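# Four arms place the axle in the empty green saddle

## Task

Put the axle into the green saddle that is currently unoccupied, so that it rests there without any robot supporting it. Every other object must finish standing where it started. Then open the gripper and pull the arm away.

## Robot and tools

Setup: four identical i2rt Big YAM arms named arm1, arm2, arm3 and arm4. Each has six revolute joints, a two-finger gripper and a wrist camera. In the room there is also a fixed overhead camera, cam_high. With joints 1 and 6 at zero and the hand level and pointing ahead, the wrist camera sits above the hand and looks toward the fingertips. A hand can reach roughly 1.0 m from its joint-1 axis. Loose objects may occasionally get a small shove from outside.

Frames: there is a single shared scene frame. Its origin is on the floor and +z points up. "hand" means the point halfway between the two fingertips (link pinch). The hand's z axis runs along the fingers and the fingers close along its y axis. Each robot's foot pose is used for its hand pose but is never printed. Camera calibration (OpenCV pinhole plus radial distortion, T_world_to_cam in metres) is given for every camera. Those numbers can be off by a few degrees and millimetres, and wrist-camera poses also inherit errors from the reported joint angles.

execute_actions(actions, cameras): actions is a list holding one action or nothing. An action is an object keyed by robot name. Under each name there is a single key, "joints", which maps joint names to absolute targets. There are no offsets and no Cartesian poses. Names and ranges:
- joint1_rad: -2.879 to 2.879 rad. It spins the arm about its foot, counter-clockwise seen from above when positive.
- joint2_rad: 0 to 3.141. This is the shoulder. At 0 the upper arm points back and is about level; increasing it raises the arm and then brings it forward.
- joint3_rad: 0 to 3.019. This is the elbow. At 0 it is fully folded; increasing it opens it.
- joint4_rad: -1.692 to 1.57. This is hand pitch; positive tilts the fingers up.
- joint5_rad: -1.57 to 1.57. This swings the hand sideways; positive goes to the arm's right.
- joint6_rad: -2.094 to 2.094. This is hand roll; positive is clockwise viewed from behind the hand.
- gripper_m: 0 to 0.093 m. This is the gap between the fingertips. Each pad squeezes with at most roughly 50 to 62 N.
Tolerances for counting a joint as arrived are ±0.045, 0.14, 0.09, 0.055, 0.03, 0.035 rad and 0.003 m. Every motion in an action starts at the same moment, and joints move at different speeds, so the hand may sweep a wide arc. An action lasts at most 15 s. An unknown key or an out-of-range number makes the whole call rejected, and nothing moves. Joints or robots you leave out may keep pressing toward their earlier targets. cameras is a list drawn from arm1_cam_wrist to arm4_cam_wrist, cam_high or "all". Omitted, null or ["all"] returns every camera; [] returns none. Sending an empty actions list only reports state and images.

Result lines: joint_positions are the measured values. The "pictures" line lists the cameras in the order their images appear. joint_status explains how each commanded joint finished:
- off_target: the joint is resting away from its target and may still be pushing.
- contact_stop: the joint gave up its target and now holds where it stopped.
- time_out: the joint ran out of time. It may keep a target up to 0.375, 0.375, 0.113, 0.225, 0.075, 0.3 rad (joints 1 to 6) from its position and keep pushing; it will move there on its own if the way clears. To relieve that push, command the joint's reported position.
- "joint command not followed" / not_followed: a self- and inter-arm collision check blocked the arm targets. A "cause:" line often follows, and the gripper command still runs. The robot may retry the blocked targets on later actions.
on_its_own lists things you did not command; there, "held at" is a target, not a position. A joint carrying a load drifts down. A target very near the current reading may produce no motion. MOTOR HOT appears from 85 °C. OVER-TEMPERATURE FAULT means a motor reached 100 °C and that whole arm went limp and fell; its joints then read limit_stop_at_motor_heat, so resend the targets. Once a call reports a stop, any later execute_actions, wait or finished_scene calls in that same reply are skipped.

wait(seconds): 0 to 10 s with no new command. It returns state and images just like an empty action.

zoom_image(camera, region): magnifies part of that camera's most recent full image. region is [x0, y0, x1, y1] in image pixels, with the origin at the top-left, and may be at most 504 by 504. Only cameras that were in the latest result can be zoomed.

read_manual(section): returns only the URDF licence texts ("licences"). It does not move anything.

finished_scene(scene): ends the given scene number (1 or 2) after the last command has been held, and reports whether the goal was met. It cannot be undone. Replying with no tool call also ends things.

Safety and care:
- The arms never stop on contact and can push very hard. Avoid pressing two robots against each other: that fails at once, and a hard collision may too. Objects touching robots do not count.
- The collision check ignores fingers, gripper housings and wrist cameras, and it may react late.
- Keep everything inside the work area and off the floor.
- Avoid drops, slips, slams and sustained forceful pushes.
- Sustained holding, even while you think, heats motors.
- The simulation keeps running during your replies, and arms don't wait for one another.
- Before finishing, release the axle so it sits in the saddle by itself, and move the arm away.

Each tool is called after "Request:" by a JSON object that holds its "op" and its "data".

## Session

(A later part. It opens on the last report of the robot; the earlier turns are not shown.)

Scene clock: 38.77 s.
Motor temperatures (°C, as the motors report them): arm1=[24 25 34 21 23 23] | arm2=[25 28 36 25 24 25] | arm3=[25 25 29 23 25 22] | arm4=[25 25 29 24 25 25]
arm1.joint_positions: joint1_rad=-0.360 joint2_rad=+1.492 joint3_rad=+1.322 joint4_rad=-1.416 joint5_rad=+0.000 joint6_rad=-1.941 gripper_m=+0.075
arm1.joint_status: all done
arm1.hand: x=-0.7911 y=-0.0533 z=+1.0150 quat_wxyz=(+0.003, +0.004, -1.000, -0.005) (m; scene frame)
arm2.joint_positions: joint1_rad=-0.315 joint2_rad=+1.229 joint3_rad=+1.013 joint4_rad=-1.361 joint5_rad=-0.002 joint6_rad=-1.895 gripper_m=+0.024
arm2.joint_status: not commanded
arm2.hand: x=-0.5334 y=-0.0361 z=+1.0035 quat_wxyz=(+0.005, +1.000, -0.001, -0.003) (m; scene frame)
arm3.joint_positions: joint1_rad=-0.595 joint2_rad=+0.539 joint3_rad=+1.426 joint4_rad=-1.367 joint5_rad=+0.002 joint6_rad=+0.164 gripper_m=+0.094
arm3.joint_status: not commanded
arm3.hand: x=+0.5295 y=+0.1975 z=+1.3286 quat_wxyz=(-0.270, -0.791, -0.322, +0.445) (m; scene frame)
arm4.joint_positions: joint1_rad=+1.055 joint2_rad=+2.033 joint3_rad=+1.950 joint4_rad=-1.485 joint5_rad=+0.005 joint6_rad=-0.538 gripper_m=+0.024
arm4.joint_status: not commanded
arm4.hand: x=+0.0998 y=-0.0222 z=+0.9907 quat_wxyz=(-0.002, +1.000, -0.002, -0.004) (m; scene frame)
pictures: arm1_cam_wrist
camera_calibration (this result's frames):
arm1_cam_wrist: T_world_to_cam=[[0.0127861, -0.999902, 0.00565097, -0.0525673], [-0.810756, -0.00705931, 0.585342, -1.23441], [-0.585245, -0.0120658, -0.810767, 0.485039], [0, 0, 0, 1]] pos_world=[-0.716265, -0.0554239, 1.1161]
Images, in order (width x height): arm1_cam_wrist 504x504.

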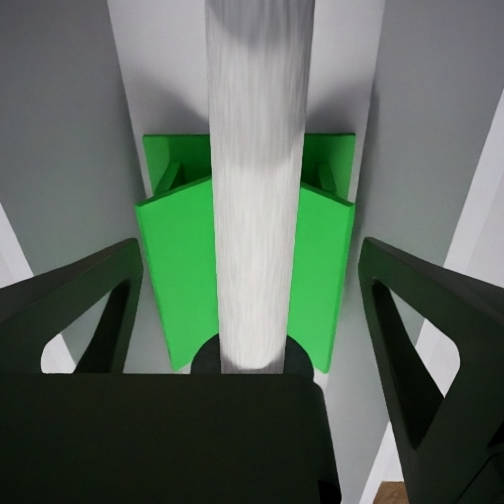

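Request:
{"op": "execute_actions", "data": {"actions": [{"arm1":{"joints":{"gripper_m":0}}}], "cameras": []}}

Request:
{"op": "execute_actions", "data": {"actions": [{"arm4":{"joints":{"joint2_rad":1.97,"joint3_rad":2.02}},"arm2":{"joints":{"joint2_rad":1.225,"joint3_rad":1.035}},"arm1":{"joints":{"joint2_rad":1.45,"joint3_rad":1.385}}}], "cameras": []}}

Request:
{"op": "execute_actions", "data": {"actions": [{"arm2":{"joints":{"gripper_m":0.09}}}], "cameras": []}}

Request:
{"op": "execute_actions", "data": {"actions": [{"arm2":{"joints":{"joint3_rad":1.3,"joint4_rad":-1.62}}}], "cameras": []}}

Request:
{"op": "execute_actions", "data": {"actions": [{"arm2":{"joints":{"joint2_rad":0.4}}}], "cameras": ["cam_high"]}}

Scene clock: 40.57 s.
Motor temperatures (°C, as the motors report them): arm1=[24 25 33 21 23 23] | arm2=[25 28 36 25 24 25] | arm3=[25 25 29 23 25 22] | arm4=[25 25 29 24 25 25]
arm1.joint_positions: joint1_rad=-0.360 joint2_rad=+1.492 joint3_rad=+1.322 joint4_rad=-1.412 joint5_rad=-0.001 joint6_rad=-1.941 gripper_m=+0.024
arm1.joint_status: gripper_m off_target (ended at +0.024, target +0.000)
arm1.hand: x=-0.7912 y=-0.0543 z=+1.0150 quat_wxyz=(+0.003, +0.005, -1.000, -0.003) (m; scene frame)
arm2.joint_positions: joint1_rad=-0.315 joint2_rad=+1.229 joint3_rad=+1.013 joint4_rad=-1.360 joint5_rad=-0.003 joint6_rad=-1.894 gripper_m=+0.024
arm2.joint_status: not commanded
arm2.hand: x=-0.5336 y=-0.0359 z=+1.0035 quat_wxyz=(+0.004, +1.000, -0.002, -0.003) (m; scene frame)
arm3.joint_positions: joint1_rad=-0.595 joint2_rad=+0.539 joint3_rad=+1.426 joint4_rad=-1.367 joint5_rad=+0.002 joint6_rad=+0.164 gripper_m=+0.094
arm3.joint_status: not commanded
arm3.hand: x=+0.5295 y=+0.1975 z=+1.3286 quat_wxyz=(-0.270, -0.791, -0.322, +0.445) (m; scene frame)
arm4.joint_positions: joint1_rad=+1.055 joint2_rad=+2.033 joint3_rad=+1.950 joint4_rad=-1.485 joint5_rad=+0.005 joint6_rad=-0.538 gripper_m=+0.024
arm4.joint_status: not commanded
arm4.hand: x=+0.0997 y=-0.0222 z=+0.9907 quat_wxyz=(-0.002, +1.000, -0.002, -0.004) (m; scene frame)
pictures: none
No camera images: the call's "cameras" was empty. Leave "cameras" out to get every camera's image.

Scene clock: 41.13 s.
Motor temperatures (°C, as the motors report them): arm1=[24 25 33 21 23 23] | arm2=[25 27 36 25 24 25] | arm3=[25 25 29 23 25 22] | arm4=[25 26 29 24 25 25]
arm1.joint_positions: joint1_rad=-0.360 joint2_rad=+1.492 joint3_rad=+1.322 joint4_rad=-1.412 joint5_rad=-0.001 joint6_rad=-1.941 gripper_m=+0.024
arm1.joint_status: all done
arm1.hand: x=-0.7912 y=-0.0543 z=+1.0150 quat_wxyz=(+0.003, +0.005, -1.000, -0.003) (m; scene frame)
arm2.joint_positions: joint1_rad=-0.315 joint2_rad=+1.233 joint3_rad=+1.013 joint4_rad=-1.361 joint5_rad=-0.003 joint6_rad=-1.894 gripper_m=+0.024
arm2.joint_status: all done
arm2.hand: x=-0.5336 y=-0.0359 z=+1.0024 quat_wxyz=(+0.007, +1.000, -0.002, -0.004) (m; scene frame)
arm3.joint_positions: joint1_rad=-0.595 joint2_rad=+0.539 joint3_rad=+1.426 joint4_rad=-1.367 joint5_rad=+0.002 joint6_rad=+0.164 gripper_m=+0.094
arm3.joint_status: not commanded
arm3.hand: x=+0.5295 y=+0.1975 z=+1.3286 quat_wxyz=(-0.270, -0.791, -0.322, +0.445) (m; scene frame)
arm4.joint_positions: joint1_rad=+1.055 joint2_rad=+2.033 joint3_rad=+1.950 joint4_rad=-1.485 joint5_rad=+0.005 joint6_rad=-0.538 gripper_m=+0.024
arm4.joint_status: all done
arm4.hand: x=+0.0997 y=-0.0222 z=+0.9907 quat_wxyz=(-0.002, +1.000, -0.002, -0.004) (m; scene frame)
pictures: none
No camera images: the call's "cameras" was empty. Leave "cameras" out to get every camera's image.

Scene clock: 41.83 s.
Motor temperatures (°C, as the motors report them): arm1=[24 25 34 21 23 23] | arm2=[25 27 36 25 24 25] | arm3=[25 25 29 23 25 22] | arm4=[25 26 29 24 25 25]
arm1.joint_positions: joint1_rad=-0.360 joint2_rad=+1.492 joint3_rad=+1.322 joint4_rad=-1.412 joint5_rad=-0.001 joint6_rad=-1.941 gripper_m=+0.024
arm1.joint_status: not commanded
arm1.hand: x=-0.7912 y=-0.0543 z=+1.0150 quat_wxyz=(+0.003, +0.005, -1.000, -0.003) (m; scene frame)
arm2.joint_positions: joint1_rad=-0.315 joint2_rad=+1.231 joint3_rad=+1.013 joint4_rad=-1.361 joint5_rad=-0.002 joint6_rad=-1.909 gripper_m=+0.090
arm2.joint_status: all done
arm2.hand: x=-0.5335 y=-0.0360 z=+1.0028 quat_wxyz=(+0.006, +1.000, +0.005, -0.003) (m; scene frame)
arm3.joint_positions: joint1_rad=-0.595 joint2_rad=+0.539 joint3_rad=+1.426 joint4_rad=-1.367 joint5_rad=+0.002 joint6_rad=+0.164 gripper_m=+0.094
arm3.joint_status: not commanded
arm3.hand: x=+0.5295 y=+0.1975 z=+1.3286 quat_wxyz=(-0.270, -0.791, -0.322, +0.445) (m; scene frame)
arm4.joint_positions: joint1_rad=+1.055 joint2_rad=+2.033 joint3_rad=+1.950 joint4_rad=-1.485 joint5_rad=+0.005 joint6_rad=-0.538 gripper_m=+0.024
arm4.joint_status: not commanded
arm4.hand: x=+0.0997 y=-0.0222 z=+0.9907 quat_wxyz=(-0.002, +1.000, -0.002, -0.004) (m; scene frame)
pictures: none
No camera images: the call's "cameras" was empty. Leave "cameras" out to get every camera's image.

Scene clock: 42.83 s.
Motor temperatures (°C, as the motors report them): arm1=[24 25 34 21 23 23] | arm2=[25 27 36 25 24 25] | arm3=[25 25 29 23 25 22] | arm4=[25 26 29 24 25 25]
arm1.joint_positions: joint1_rad=-0.360 joint2_rad=+1.492 joint3_rad=+1.322 joint4_rad=-1.412 joint5_rad=-0.001 joint6_rad=-1.941 gripper_m=+0.024
arm1.joint_status: not commanded
arm1.hand: x=-0.7912 y=-0.0543 z=+1.0150 quat_wxyz=(+0.003, +0.005, -1.000, -0.003) (m; scene frame)
arm2.joint_positions: joint1_rad=-0.315 joint2_rad=+1.224 joint3_rad=+1.257 joint4_rad=-1.605 joint5_rad=-0.002 joint6_rad=-1.909 gripper_m=+0.090
arm2.joint_status: all done
arm2.hand: x=-0.5309 y=-0.0283 z=+1.0974 quat_wxyz=(+0.003, +1.000, +0.006, -0.002) (m; scene frame)
arm3.joint_positions: joint1_rad=-0.595 joint2_rad=+0.539 joint3_rad=+1.426 joint4_rad=-1.367 joint5_rad=+0.002 joint6_rad=+0.164 gripper_m=+0.094
arm3.joint_status: not commanded
arm3.hand: x=+0.5295 y=+0.1975 z=+1.3286 quat_wxyz=(-0.270, -0.791, -0.322, +0.445) (m; scene frame)
arm4.joint_positions: joint1_rad=+1.055 joint2_rad=+2.033 joint3_rad=+1.950 joint4_rad=-1.485 joint5_rad=+0.005 joint6_rad=-0.538 gripper_m=+0.024
arm4.joint_status: not commanded
arm4.hand: x=+0.0997 y=-0.0222 z=+0.9907 quat_wxyz=(-0.002, +1.000, -0.002, -0.004) (m; scene frame)
pictures: none
No camera images: the call's "cameras" was empty. Leave "cameras" out to get every camera's image.

Scene clock: 44.27 s.
Motor temperatures (°C, as the motors report them): arm1=[24 25 34 21 23 23] | arm2=[25 27 36 25 24 25] | arm3=[25 25 29 23 25 22] | arm4=[25 26 29 24 25 25]
arm1.joint_positions: joint1_rad=-0.360 joint2_rad=+1.492 joint3_rad=+1.322 joint4_rad=-1.412 joint5_rad=-0.001 joint6_rad=-1.941 gripper_m=+0.024
arm1.joint_status: not commanded
arm1.hand: x=-0.7912 y=-0.0543 z=+1.0150 quat_wxyz=(+0.003, +0.005, -1.000, -0.003) (m; scene frame)
arm2.joint_positions: joint1_rad=-0.315 joint2_rad=+0.392 joint3_rad=+1.271 joint4_rad=-1.607 joint5_rad=-0.002 joint6_rad=-1.910 gripper_m=+0.090
arm2.joint_status: all done
arm2.hand: x=-0.5991 y=-0.2294 z=+1.2905 quat_wxyz=(-0.385, +0.913, +0.006, +0.132) (m; scene frame)
arm3.joint_positions: joint1_rad=-0.595 joint2_rad=+0.539 joint3_rad=+1.426 joint4_rad=-1.367 joint5_rad=+0.002 joint6_rad=+0.164 gripper_m=+0.094
arm3.joint_status: not commanded
arm3.hand: x=+0.5295 y=+0.1975 z=+1.3286 quat_wxyz=(-0.270, -0.791, -0.322, +0.445) (m; scene frame)
arm4.joint_positions: joint1_rad=+1.055 joint2_rad=+2.033 joint3_rad=+1.950 joint4_rad=-1.485 joint5_rad=+0.005 joint6_rad=-0.538 gripper_m=+0.024
arm4.joint_status: not commanded
arm4.hand: x=+0.0997 y=-0.0222 z=+0.9907 quat_wxyz=(-0.002, +1.000, -0.002, -0.004) (m; scene frame)
pictures: cam_high
Images, in order (width x height): cam_high 504x504.

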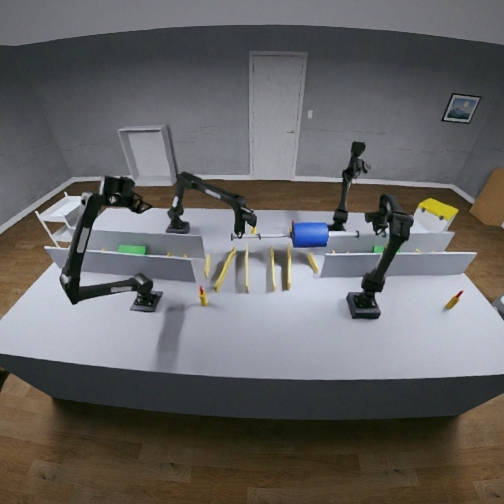

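Request:
{"op": "execute_actions", "data": {"actions": [{"arm1":{"joints":{"joint1_rad":0.03,"joint2_rad":1.325,"joint3_rad":1.215,"joint4_rad":-1.365,"joint6_rad":-1.54}},"arm4":{"joints":{"joint1_rad":0.85,"joint2_rad":1.665,"joint3_rad":1.565,"joint4_rad":-1.385,"joint6_rad":-0.75}},"arm3":{"joints":{"joint1_rad":-0.39,"joint2_rad":0.5,"joint3_rad":1.1,"joint4_rad":-1.66,"joint6_rad":-0.9}}}], "cameras": []}}

Request:
{"op": "execute_actions", "data": {"actions": [{"arm1":{"joints":{"joint1_rad":0.452,"joint2_rad":1.385,"joint3_rad":1.295,"joint4_rad":-1.375,"joint6_rad":-1.112}},"arm4":{"joints":{"joint1_rad":0.55,"joint2_rad":1.44,"joint3_rad":1.29,"joint4_rad":-1.342,"joint6_rad":-1.05}},"arm3":{"joints":{"joint6_rad":-2.02}}}], "cameras": ["cam_high"]}}

Scene clock: 48.17 s.
Motor temperatures (°C, as the motors report them): arm1=[24 25 34 21 23 23] | arm2=[25 27 35 25 24 25] | arm3=[25 25 29 23 25 22] | arm4=[25 26 30 24 25 25]
arm1.joint_positions: joint1_rad=+0.038 joint2_rad=+1.377 joint3_rad=+1.183 joint4_rad=-1.370 joint5_rad=-0.010 joint6_rad=-1.552 gripper_m=+0.024
arm1.joint_status: all done
arm1.hand: x=-0.6221 y=-0.0408 z=+1.0059 quat_wxyz=(+0.000, +0.009, -1.000, +0.006) (m; scene frame)
arm2.joint_positions: joint1_rad=-0.315 joint2_rad=+0.392 joint3_rad=+1.271 joint4_rad=-1.607 joint5_rad=-0.002 joint6_rad=-1.910 gripper_m=+0.090
arm2.joint_status: not commanded
arm2.hand: x=-0.5991 y=-0.2294 z=+1.2905 quat_wxyz=(-0.385, +0.913, +0.006, +0.132) (m; scene frame)
arm3.joint_positions: joint1_rad=-0.394 joint2_rad=+0.500 joint3_rad=+1.097 joint4_rad=-1.648 joint5_rad=+0.002 joint6_rad=-0.889 gripper_m=+0.094
arm3.joint_status: all done
arm3.hand: x=+0.5742 y=+0.2057 z=+1.1359 quat_wxyz=(-0.029, -0.511, -0.820, +0.257) (m; scene frame)
arm4.joint_positions: joint1_rad=+0.848 joint2_rad=+1.710 joint3_rad=+1.527 joint4_rad=-1.396 joint5_rad=+0.006 joint6_rad=-0.757 gripper_m=+0.024
arm4.joint_status: all done
arm4.hand: x=+0.2652 y=+0.0025 z=+1.0090 quat_wxyz=(+0.001, +1.000, +0.004, +0.000) (m; scene frame)
pictures: none
No camera images: the call's "cameras" was empty. Leave "cameras" out to get every camera's image.

Scene clock: 50.10 s.
Motor temperatures (°C, as the motors report them): arm1=[24 25 35 21 23 23] | arm2=[25 27 35 25 24 25] | arm3=[25 25 29 23 25 22] | arm4=[25 26 30 24 25 25]
arm1.joint_positions: joint1_rad=+0.460 joint2_rad=+1.407 joint3_rad=+1.226 joint4_rad=-1.369 joint5_rad=-0.015 joint6_rad=-1.124 gripper_m=+0.024
arm1.joint_status: all done
arm1.hand: x=-0.4553 y=-0.0138 z=+1.0091 quat_wxyz=(-0.006, +0.006, -1.000, +0.009) (m; scene frame)
arm2.joint_positions: joint1_rad=-0.315 joint2_rad=+0.392 joint3_rad=+1.271 joint4_rad=-1.607 joint5_rad=-0.002 joint6_rad=-1.910 gripper_m=+0.090
arm2.joint_status: not commanded
arm2.hand: x=-0.5991 y=-0.2294 z=+1.2905 quat_wxyz=(-0.385, +0.913, +0.006, +0.132) (m; scene frame)
arm3.joint_positions: joint1_rad=-0.394 joint2_rad=+0.500 joint3_rad=+1.097 joint4_rad=-1.648 joint5_rad=+0.002 joint6_rad=-2.009 gripper_m=+0.094
arm3.joint_status: all done
arm3.hand: x=+0.5742 y=+0.2057 z=+1.1359 quat_wxyz=(+0.112, +0.002, -0.966, +0.233) (m; scene frame)
arm4.joint_positions: joint1_rad=+0.547 joint2_rad=+1.485 joint3_rad=+1.256 joint4_rad=-1.336 joint5_rad=+0.003 joint6_rad=-1.053 gripper_m=+0.024
arm4.joint_status: all done
arm4.hand: x=+0.4281 y=+0.0243 z=+1.0075 quat_wxyz=(-0.002, +1.000, +0.002, -0.004) (m; scene frame)
pictures: cam_high
Images, in order (width x height): cam_high 504x504.

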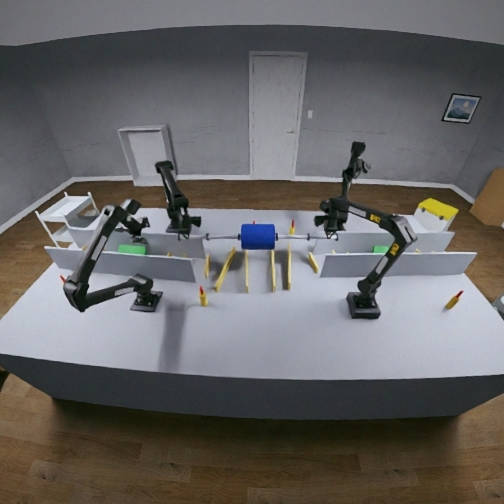

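Request:
{"op": "execute_actions", "data": {"actions": [{"arm1":{"joints":{"joint1_rad":0.798,"joint2_rad":1.555,"joint3_rad":1.505,"joint4_rad":-1.405,"joint6_rad":-0.765}},"arm4":{"joints":{"joint1_rad":0.165,"joint2_rad":1.33,"joint3_rad":1.187,"joint4_rad":-1.355,"joint6_rad":-1.43}},"arm3":{"joints":{"gripper_m":0.07}}}], "cameras": ["arm4_cam_wrist"]}}

Scene clock: 51.90 s.
Motor temperatures (°C, as the motors report them): arm1=[24 25 35 21 23 23] | arm2=[25 27 35 25 24 25] | arm3=[25 25 29 23 25 22] | arm4=[25 26 29 24 25 25]
arm1.joint_positions: joint1_rad=+0.809 joint2_rad=+1.591 joint3_rad=+1.433 joint4_rad=-1.394 joint5_rad=-0.011 joint6_rad=-0.752 gripper_m=+0.024
arm1.joint_status: all done
arm1.hand: x=-0.2905 y=+0.0210 z=+1.0079 quat_wxyz=(-0.005, -0.005, -1.000, +0.005) (m; scene frame)
arm2.joint_positions: joint1_rad=-0.315 joint2_rad=+0.392 joint3_rad=+1.271 joint4_rad=-1.607 joint5_rad=-0.002 joint6_rad=-1.910 gripper_m=+0.090
arm2.joint_status: not commanded
arm2.hand: x=-0.5991 y=-0.2294 z=+1.2905 quat_wxyz=(-0.385, +0.913, +0.006, +0.132) (m; scene frame)
arm3.joint_positions: joint1_rad=-0.394 joint2_rad=+0.500 joint3_rad=+1.097 joint4_rad=-1.648 joint5_rad=+0.002 joint6_rad=-2.010 gripper_m=+0.070
arm3.joint_status: all done
arm3.hand: x=+0.5742 y=+0.2057 z=+1.1359 quat_wxyz=(+0.112, +0.003, -0.966, +0.233) (m; scene frame)
arm4.joint_positions: joint1_rad=+0.160 joint2_rad=+1.381 joint3_rad=+1.148 joint4_rad=-1.353 joint5_rad=+0.007 joint6_rad=-1.413 gripper_m=+0.024
arm4.joint_status: all done
arm4.hand: x=+0.5916 y=+0.0324 z=+1.0064 quat_wxyz=(+0.008, +1.000, -0.012, +0.000) (m; scene frame)
pictures: arm4_cam_wrist
camera_calibration (this result's frames):
arm4_cam_wrist: T_world_to_cam=[[0.0314689, 0.999431, -0.0121699, -0.0338217], [0.815368, -0.0186273, 0.578643, -1.05675], [0.578087, -0.0281322, -0.81549, 0.602469], [0, 0, 0, 1]] pos_world=[0.514423, 0.0310669, 1.10238]
Images, in order (width x height): arm4_cam_wrist 504x504.

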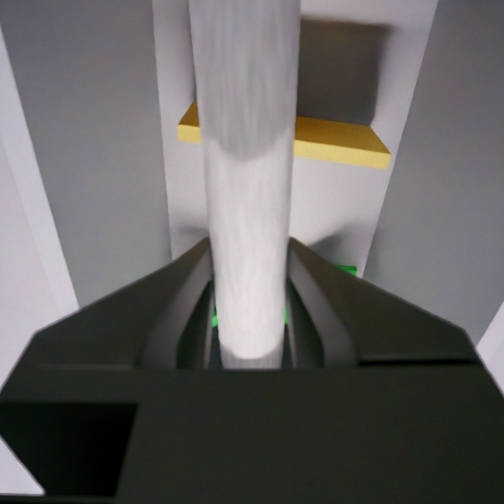

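Request:
{"op": "execute_actions", "data": {"actions": [{"arm1":{"joints":{"joint1_rad":1.022,"joint2_rad":1.86,"joint3_rad":1.935,"joint4_rad":-1.515,"joint6_rad":-0.535}},"arm4":{"joints":{"joint1_rad":-0.236,"joint2_rad":1.42,"joint3_rad":1.305,"joint4_rad":-1.345,"joint6_rad":-1.82}}}], "cameras": ["arm4_cam_wrist","cam_high"]}}

Scene clock: 55.17 s.
Motor temperatures (°C, as the motors report them): arm1=[24 26 35 21 23 23] | arm2=[25 27 34 25 24 25] | arm3=[25 25 29 23 25 22] | arm4=[25 25 30 24 25 25]
arm1.joint_positions: joint1_rad=+1.027 joint2_rad=+1.914 joint3_rad=+1.858 joint4_rad=-1.504 joint5_rad=-0.006 joint6_rad=-0.526 gripper_m=+0.024
arm1.joint_status: all done
arm1.hand: x=-0.1269 y=+0.0418 z=+1.0016 quat_wxyz=(-0.001, -0.009, -1.000, +0.003) (m; scene frame)
arm2.joint_positions: joint1_rad=-0.315 joint2_rad=+0.392 joint3_rad=+1.271 joint4_rad=-1.607 joint5_rad=-0.002 joint6_rad=-1.910 gripper_m=+0.090
arm2.joint_status: not commanded
arm2.hand: x=-0.5991 y=-0.2294 z=+1.2905 quat_wxyz=(-0.385, +0.913, +0.006, +0.132) (m; scene frame)
arm3.joint_positions: joint1_rad=-0.394 joint2_rad=+0.500 joint3_rad=+1.097 joint4_rad=-1.648 joint5_rad=+0.002 joint6_rad=-2.010 gripper_m=+0.070
arm3.joint_status: not commanded
arm3.hand: x=+0.5742 y=+0.2057 z=+1.1359 quat_wxyz=(+0.112, +0.003, -0.966, +0.233) (m; scene frame)
arm4.joint_positions: joint1_rad=-0.246 joint2_rad=+1.458 joint3_rad=+1.215 joint4_rad=-1.344 joint5_rad=+0.015 joint6_rad=-1.812 gripper_m=+0.024
arm4.joint_status: joint3_rad time_out (moved +0.067 of +0.157); the others done
arm4.hand: x=+0.7556 y=+0.0479 z=+1.0003 quat_wxyz=(+0.011, +1.000, -0.015, +0.001) (m; scene frame)
pictures: arm4_cam_wrist, cam_high
camera_calibration (this result's frames):
arm4_cam_wrist: T_world_to_cam=[[0.0386224, 0.999081, -0.0185737, -0.0535785], [0.814186, -0.0206877, 0.580235, -1.18718], [0.579318, -0.0375325, -0.814237, 0.501382], [0, 0, 0, 1]] pos_world=[0.678194, 0.0477874, 1.09609]
Images, in order (width x height): arm4_cam_wrist 504x504, cam_high 504x504.

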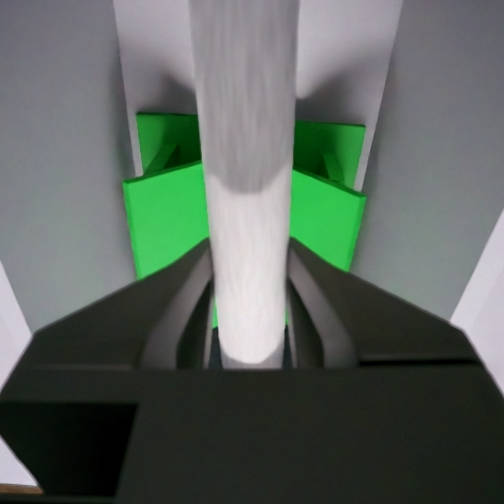

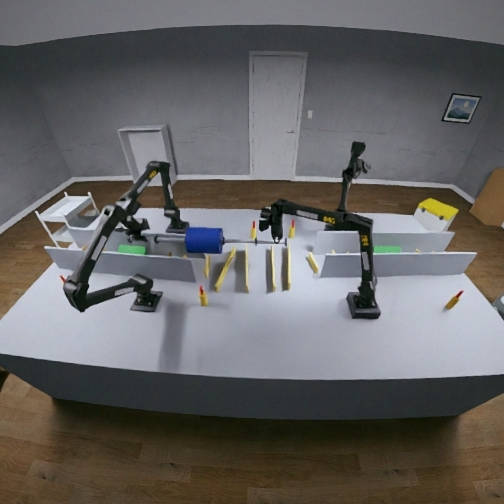

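Request:
{"op": "execute_actions", "data": {"actions": [{"arm3":{"joints":{"joint1_rad":-0.42,"joint2_rad":1.19,"joint3_rad":1.37,"joint4_rad":-1.67,"joint6_rad":-2.035}}}], "cameras": ["arm3_cam_wrist"]}}

Scene clock: 57.37 s.
Motor temperatures (°C, as the motors report them): arm1=[24 26 36 21 23 23] | arm2=[25 27 34 25 24 25] | arm3=[25 25 29 23 25 22] | arm4=[25 25 30 24 25 25]
arm1.joint_positions: joint1_rad=+1.027 joint2_rad=+1.914 joint3_rad=+1.858 joint4_rad=-1.504 joint5_rad=-0.006 joint6_rad=-0.526 gripper_m=+0.024
arm1.joint_status: not commanded
arm1.hand: x=-0.1269 y=+0.0418 z=+1.0016 quat_wxyz=(-0.001, -0.009, -1.000, +0.003) (m; scene frame)
arm2.joint_positions: joint1_rad=-0.315 joint2_rad=+0.392 joint3_rad=+1.271 joint4_rad=-1.607 joint5_rad=-0.002 joint6_rad=-1.910 gripper_m=+0.090
arm2.joint_status: not commanded
arm2.hand: x=-0.5991 y=-0.2294 z=+1.2905 quat_wxyz=(-0.385, +0.913, +0.006, +0.132) (m; scene frame)
arm3.joint_positions: joint1_rad=-0.413 joint2_rad=+1.210 joint3_rad=+1.340 joint4_rad=-1.664 joint5_rad=+0.002 joint6_rad=-2.024 gripper_m=+0.070
arm3.joint_status: all done
arm3.hand: x=+0.4930 y=+0.0456 z=+1.0766 quat_wxyz=(+0.012, +0.001, -1.000, +0.017) (m; scene frame)
arm4.joint_positions: joint1_rad=-0.246 joint2_rad=+1.458 joint3_rad=+1.215 joint4_rad=-1.344 joint5_rad=+0.015 joint6_rad=-1.812 gripper_m=+0.024
arm4.joint_status: not commanded
arm4.hand: x=+0.7556 y=+0.0479 z=+1.0003 quat_wxyz=(+0.011, +1.000, -0.015, +0.001) (m; scene frame)
pictures: arm3_cam_wrist
camera_calibration (this result's frames):
arm3_cam_wrist: T_world_to_cam=[[-0.0106015, -0.998888, 0.0459378, -0.00119886], [-0.795041, 0.0362829, 0.605469, -0.260996], [-0.606463, -0.0301036, -0.794542, 1.27754], [0, 0, 0, 1]] pos_world=[0.567267, 0.0467308, 1.17314]
Images, in order (width x height): arm3_cam_wrist 504x504.

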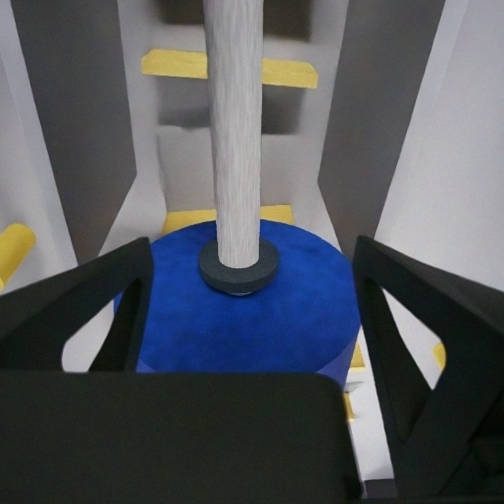

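Request:
{"op": "execute_actions", "data": {"actions": [{"arm3":{"joints":{"joint3_rad":1.132,"joint4_rad":-1.465}}}], "cameras": ["arm3_cam_wrist"]}}

Scene clock: 60.40 s.
Motor temperatures (°C, as the motors report them): arm1=[24 26 36 21 23 23] | arm2=[25 27 34 25 24 25] | arm3=[25 25 30 23 25 22] | arm4=[25 25 31 24 25 25]
arm1.joint_positions: joint1_rad=+1.027 joint2_rad=+1.914 joint3_rad=+1.858 joint4_rad=-1.504 joint5_rad=-0.006 joint6_rad=-0.526 gripper_m=+0.024
arm1.joint_status: not commanded
arm1.hand: x=-0.1269 y=+0.0418 z=+1.0016 quat_wxyz=(-0.001, -0.009, -1.000, +0.003) (m; scene frame)
arm2.joint_positions: joint1_rad=-0.315 joint2_rad=+0.392 joint3_rad=+1.271 joint4_rad=-1.607 joint5_rad=-0.002 joint6_rad=-1.910 gripper_m=+0.090
arm2.joint_status: not commanded
arm2.hand: x=-0.5991 y=-0.2294 z=+1.2905 quat_wxyz=(-0.385, +0.913, +0.006, +0.132) (m; scene frame)
arm3.joint_positions: joint1_rad=-0.413 joint2_rad=+1.196 joint3_rad=+1.130 joint4_rad=-1.481 joint5_rad=+0.002 joint6_rad=-2.024 gripper_m=+0.070
arm3.joint_status: all done
arm3.hand: x=+0.4951 y=+0.0508 z=+1.0003 quat_wxyz=(+0.009, +0.001, -1.000, +0.011) (m; scene frame)
arm4.joint_positions: joint1_rad=-0.246 joint2_rad=+1.458 joint3_rad=+1.215 joint4_rad=-1.344 joint5_rad=+0.015 joint6_rad=-1.812 gripper_m=+0.024
arm4.joint_status: not commanded
arm4.hand: x=+0.7556 y=+0.0479 z=+1.0003 quat_wxyz=(+0.011, +1.000, -0.015, +0.001) (m; scene frame)
pictures: arm3_cam_wrist
camera_calibration (this result's frames):
arm3_cam_wrist: T_world_to_cam=[[-0.010895, -0.999367, 0.0338739, 0.0197442], [-0.798557, 0.0290842, 0.601217, -0.206955], [-0.601821, -0.0204999, -0.798368, 1.21944], [0, 0, 0, 1]] pos_world=[0.568833, 0.0507493, 1.09732]
Images, in order (width x height): arm3_cam_wrist 504x504.

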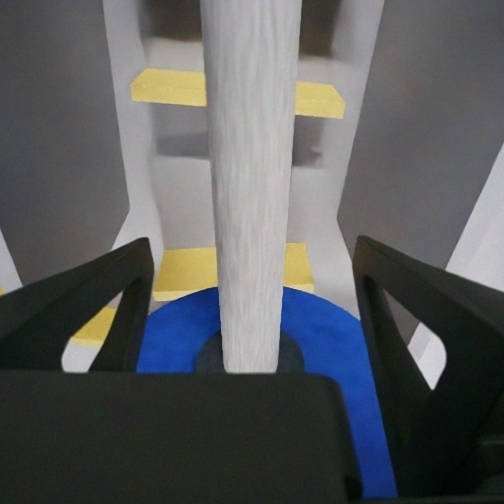

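Width ~71; lower by about .013.

Request:
{"op": "execute_actions", "data": {"actions": [{"arm3":{"joints":{"joint3_rad":1.092,"joint4_rad":-1.43}}}], "cameras": ["arm3_cam_wrist"]}}

Scene clock: 61.60 s.
Motor temperatures (°C, as the motors report them): arm1=[24 26 36 21 23 23] | arm2=[25 27 34 25 24 25] | arm3=[25 25 30 23 25 22] | arm4=[25 25 31 24 25 25]
arm1.joint_positions: joint1_rad=+1.027 joint2_rad=+1.914 joint3_rad=+1.858 joint4_rad=-1.504 joint5_rad=-0.006 joint6_rad=-0.526 gripper_m=+0.024
arm1.joint_status: not commanded
arm1.hand: x=-0.1269 y=+0.0418 z=+1.0016 quat_wxyz=(-0.001, -0.009, -1.000, +0.003) (m; scene frame)
arm2.joint_positions: joint1_rad=-0.315 joint2_rad=+0.392 joint3_rad=+1.271 joint4_rad=-1.607 joint5_rad=-0.002 joint6_rad=-1.910 gripper_m=+0.090
arm2.joint_status: not commanded
arm2.hand: x=-0.5991 y=-0.2294 z=+1.2905 quat_wxyz=(-0.385, +0.913, +0.006, +0.132) (m; scene frame)
arm3.joint_positions: joint1_rad=-0.413 joint2_rad=+1.196 joint3_rad=+1.094 joint4_rad=-1.446 joint5_rad=+0.002 joint6_rad=-2.024 gripper_m=+0.070
arm3.joint_status: all done
arm3.hand: x=+0.4956 y=+0.0520 z=+0.9867 quat_wxyz=(+0.009, +0.001, -1.000, +0.011) (m; scene frame)
arm4.joint_positions: joint1_rad=-0.246 joint2_rad=+1.458 joint3_rad=+1.215 joint4_rad=-1.344 joint5_rad=+0.015 joint6_rad=-1.812 gripper_m=+0.024
arm4.joint_status: not commanded
arm4.hand: x=+0.7556 y=+0.0479 z=+1.0003 quat_wxyz=(+0.011, +1.000, -0.015, +0.001) (m; scene frame)
pictures: arm3_cam_wrist
camera_calibration (this result's frames):
arm3_cam_wrist: T_world_to_cam=[[-0.0109169, -0.999401, 0.0328395, 0.0225138], [-0.798857, 0.0284696, 0.600847, -0.197798], [-0.601422, -0.0196747, -0.798689, 1.20896], [0, 0, 0, 1]] pos_world=[0.569331, 0.0519174, 1.08369]
Images, in order (width x height): arm3_cam_wrist 504x504.

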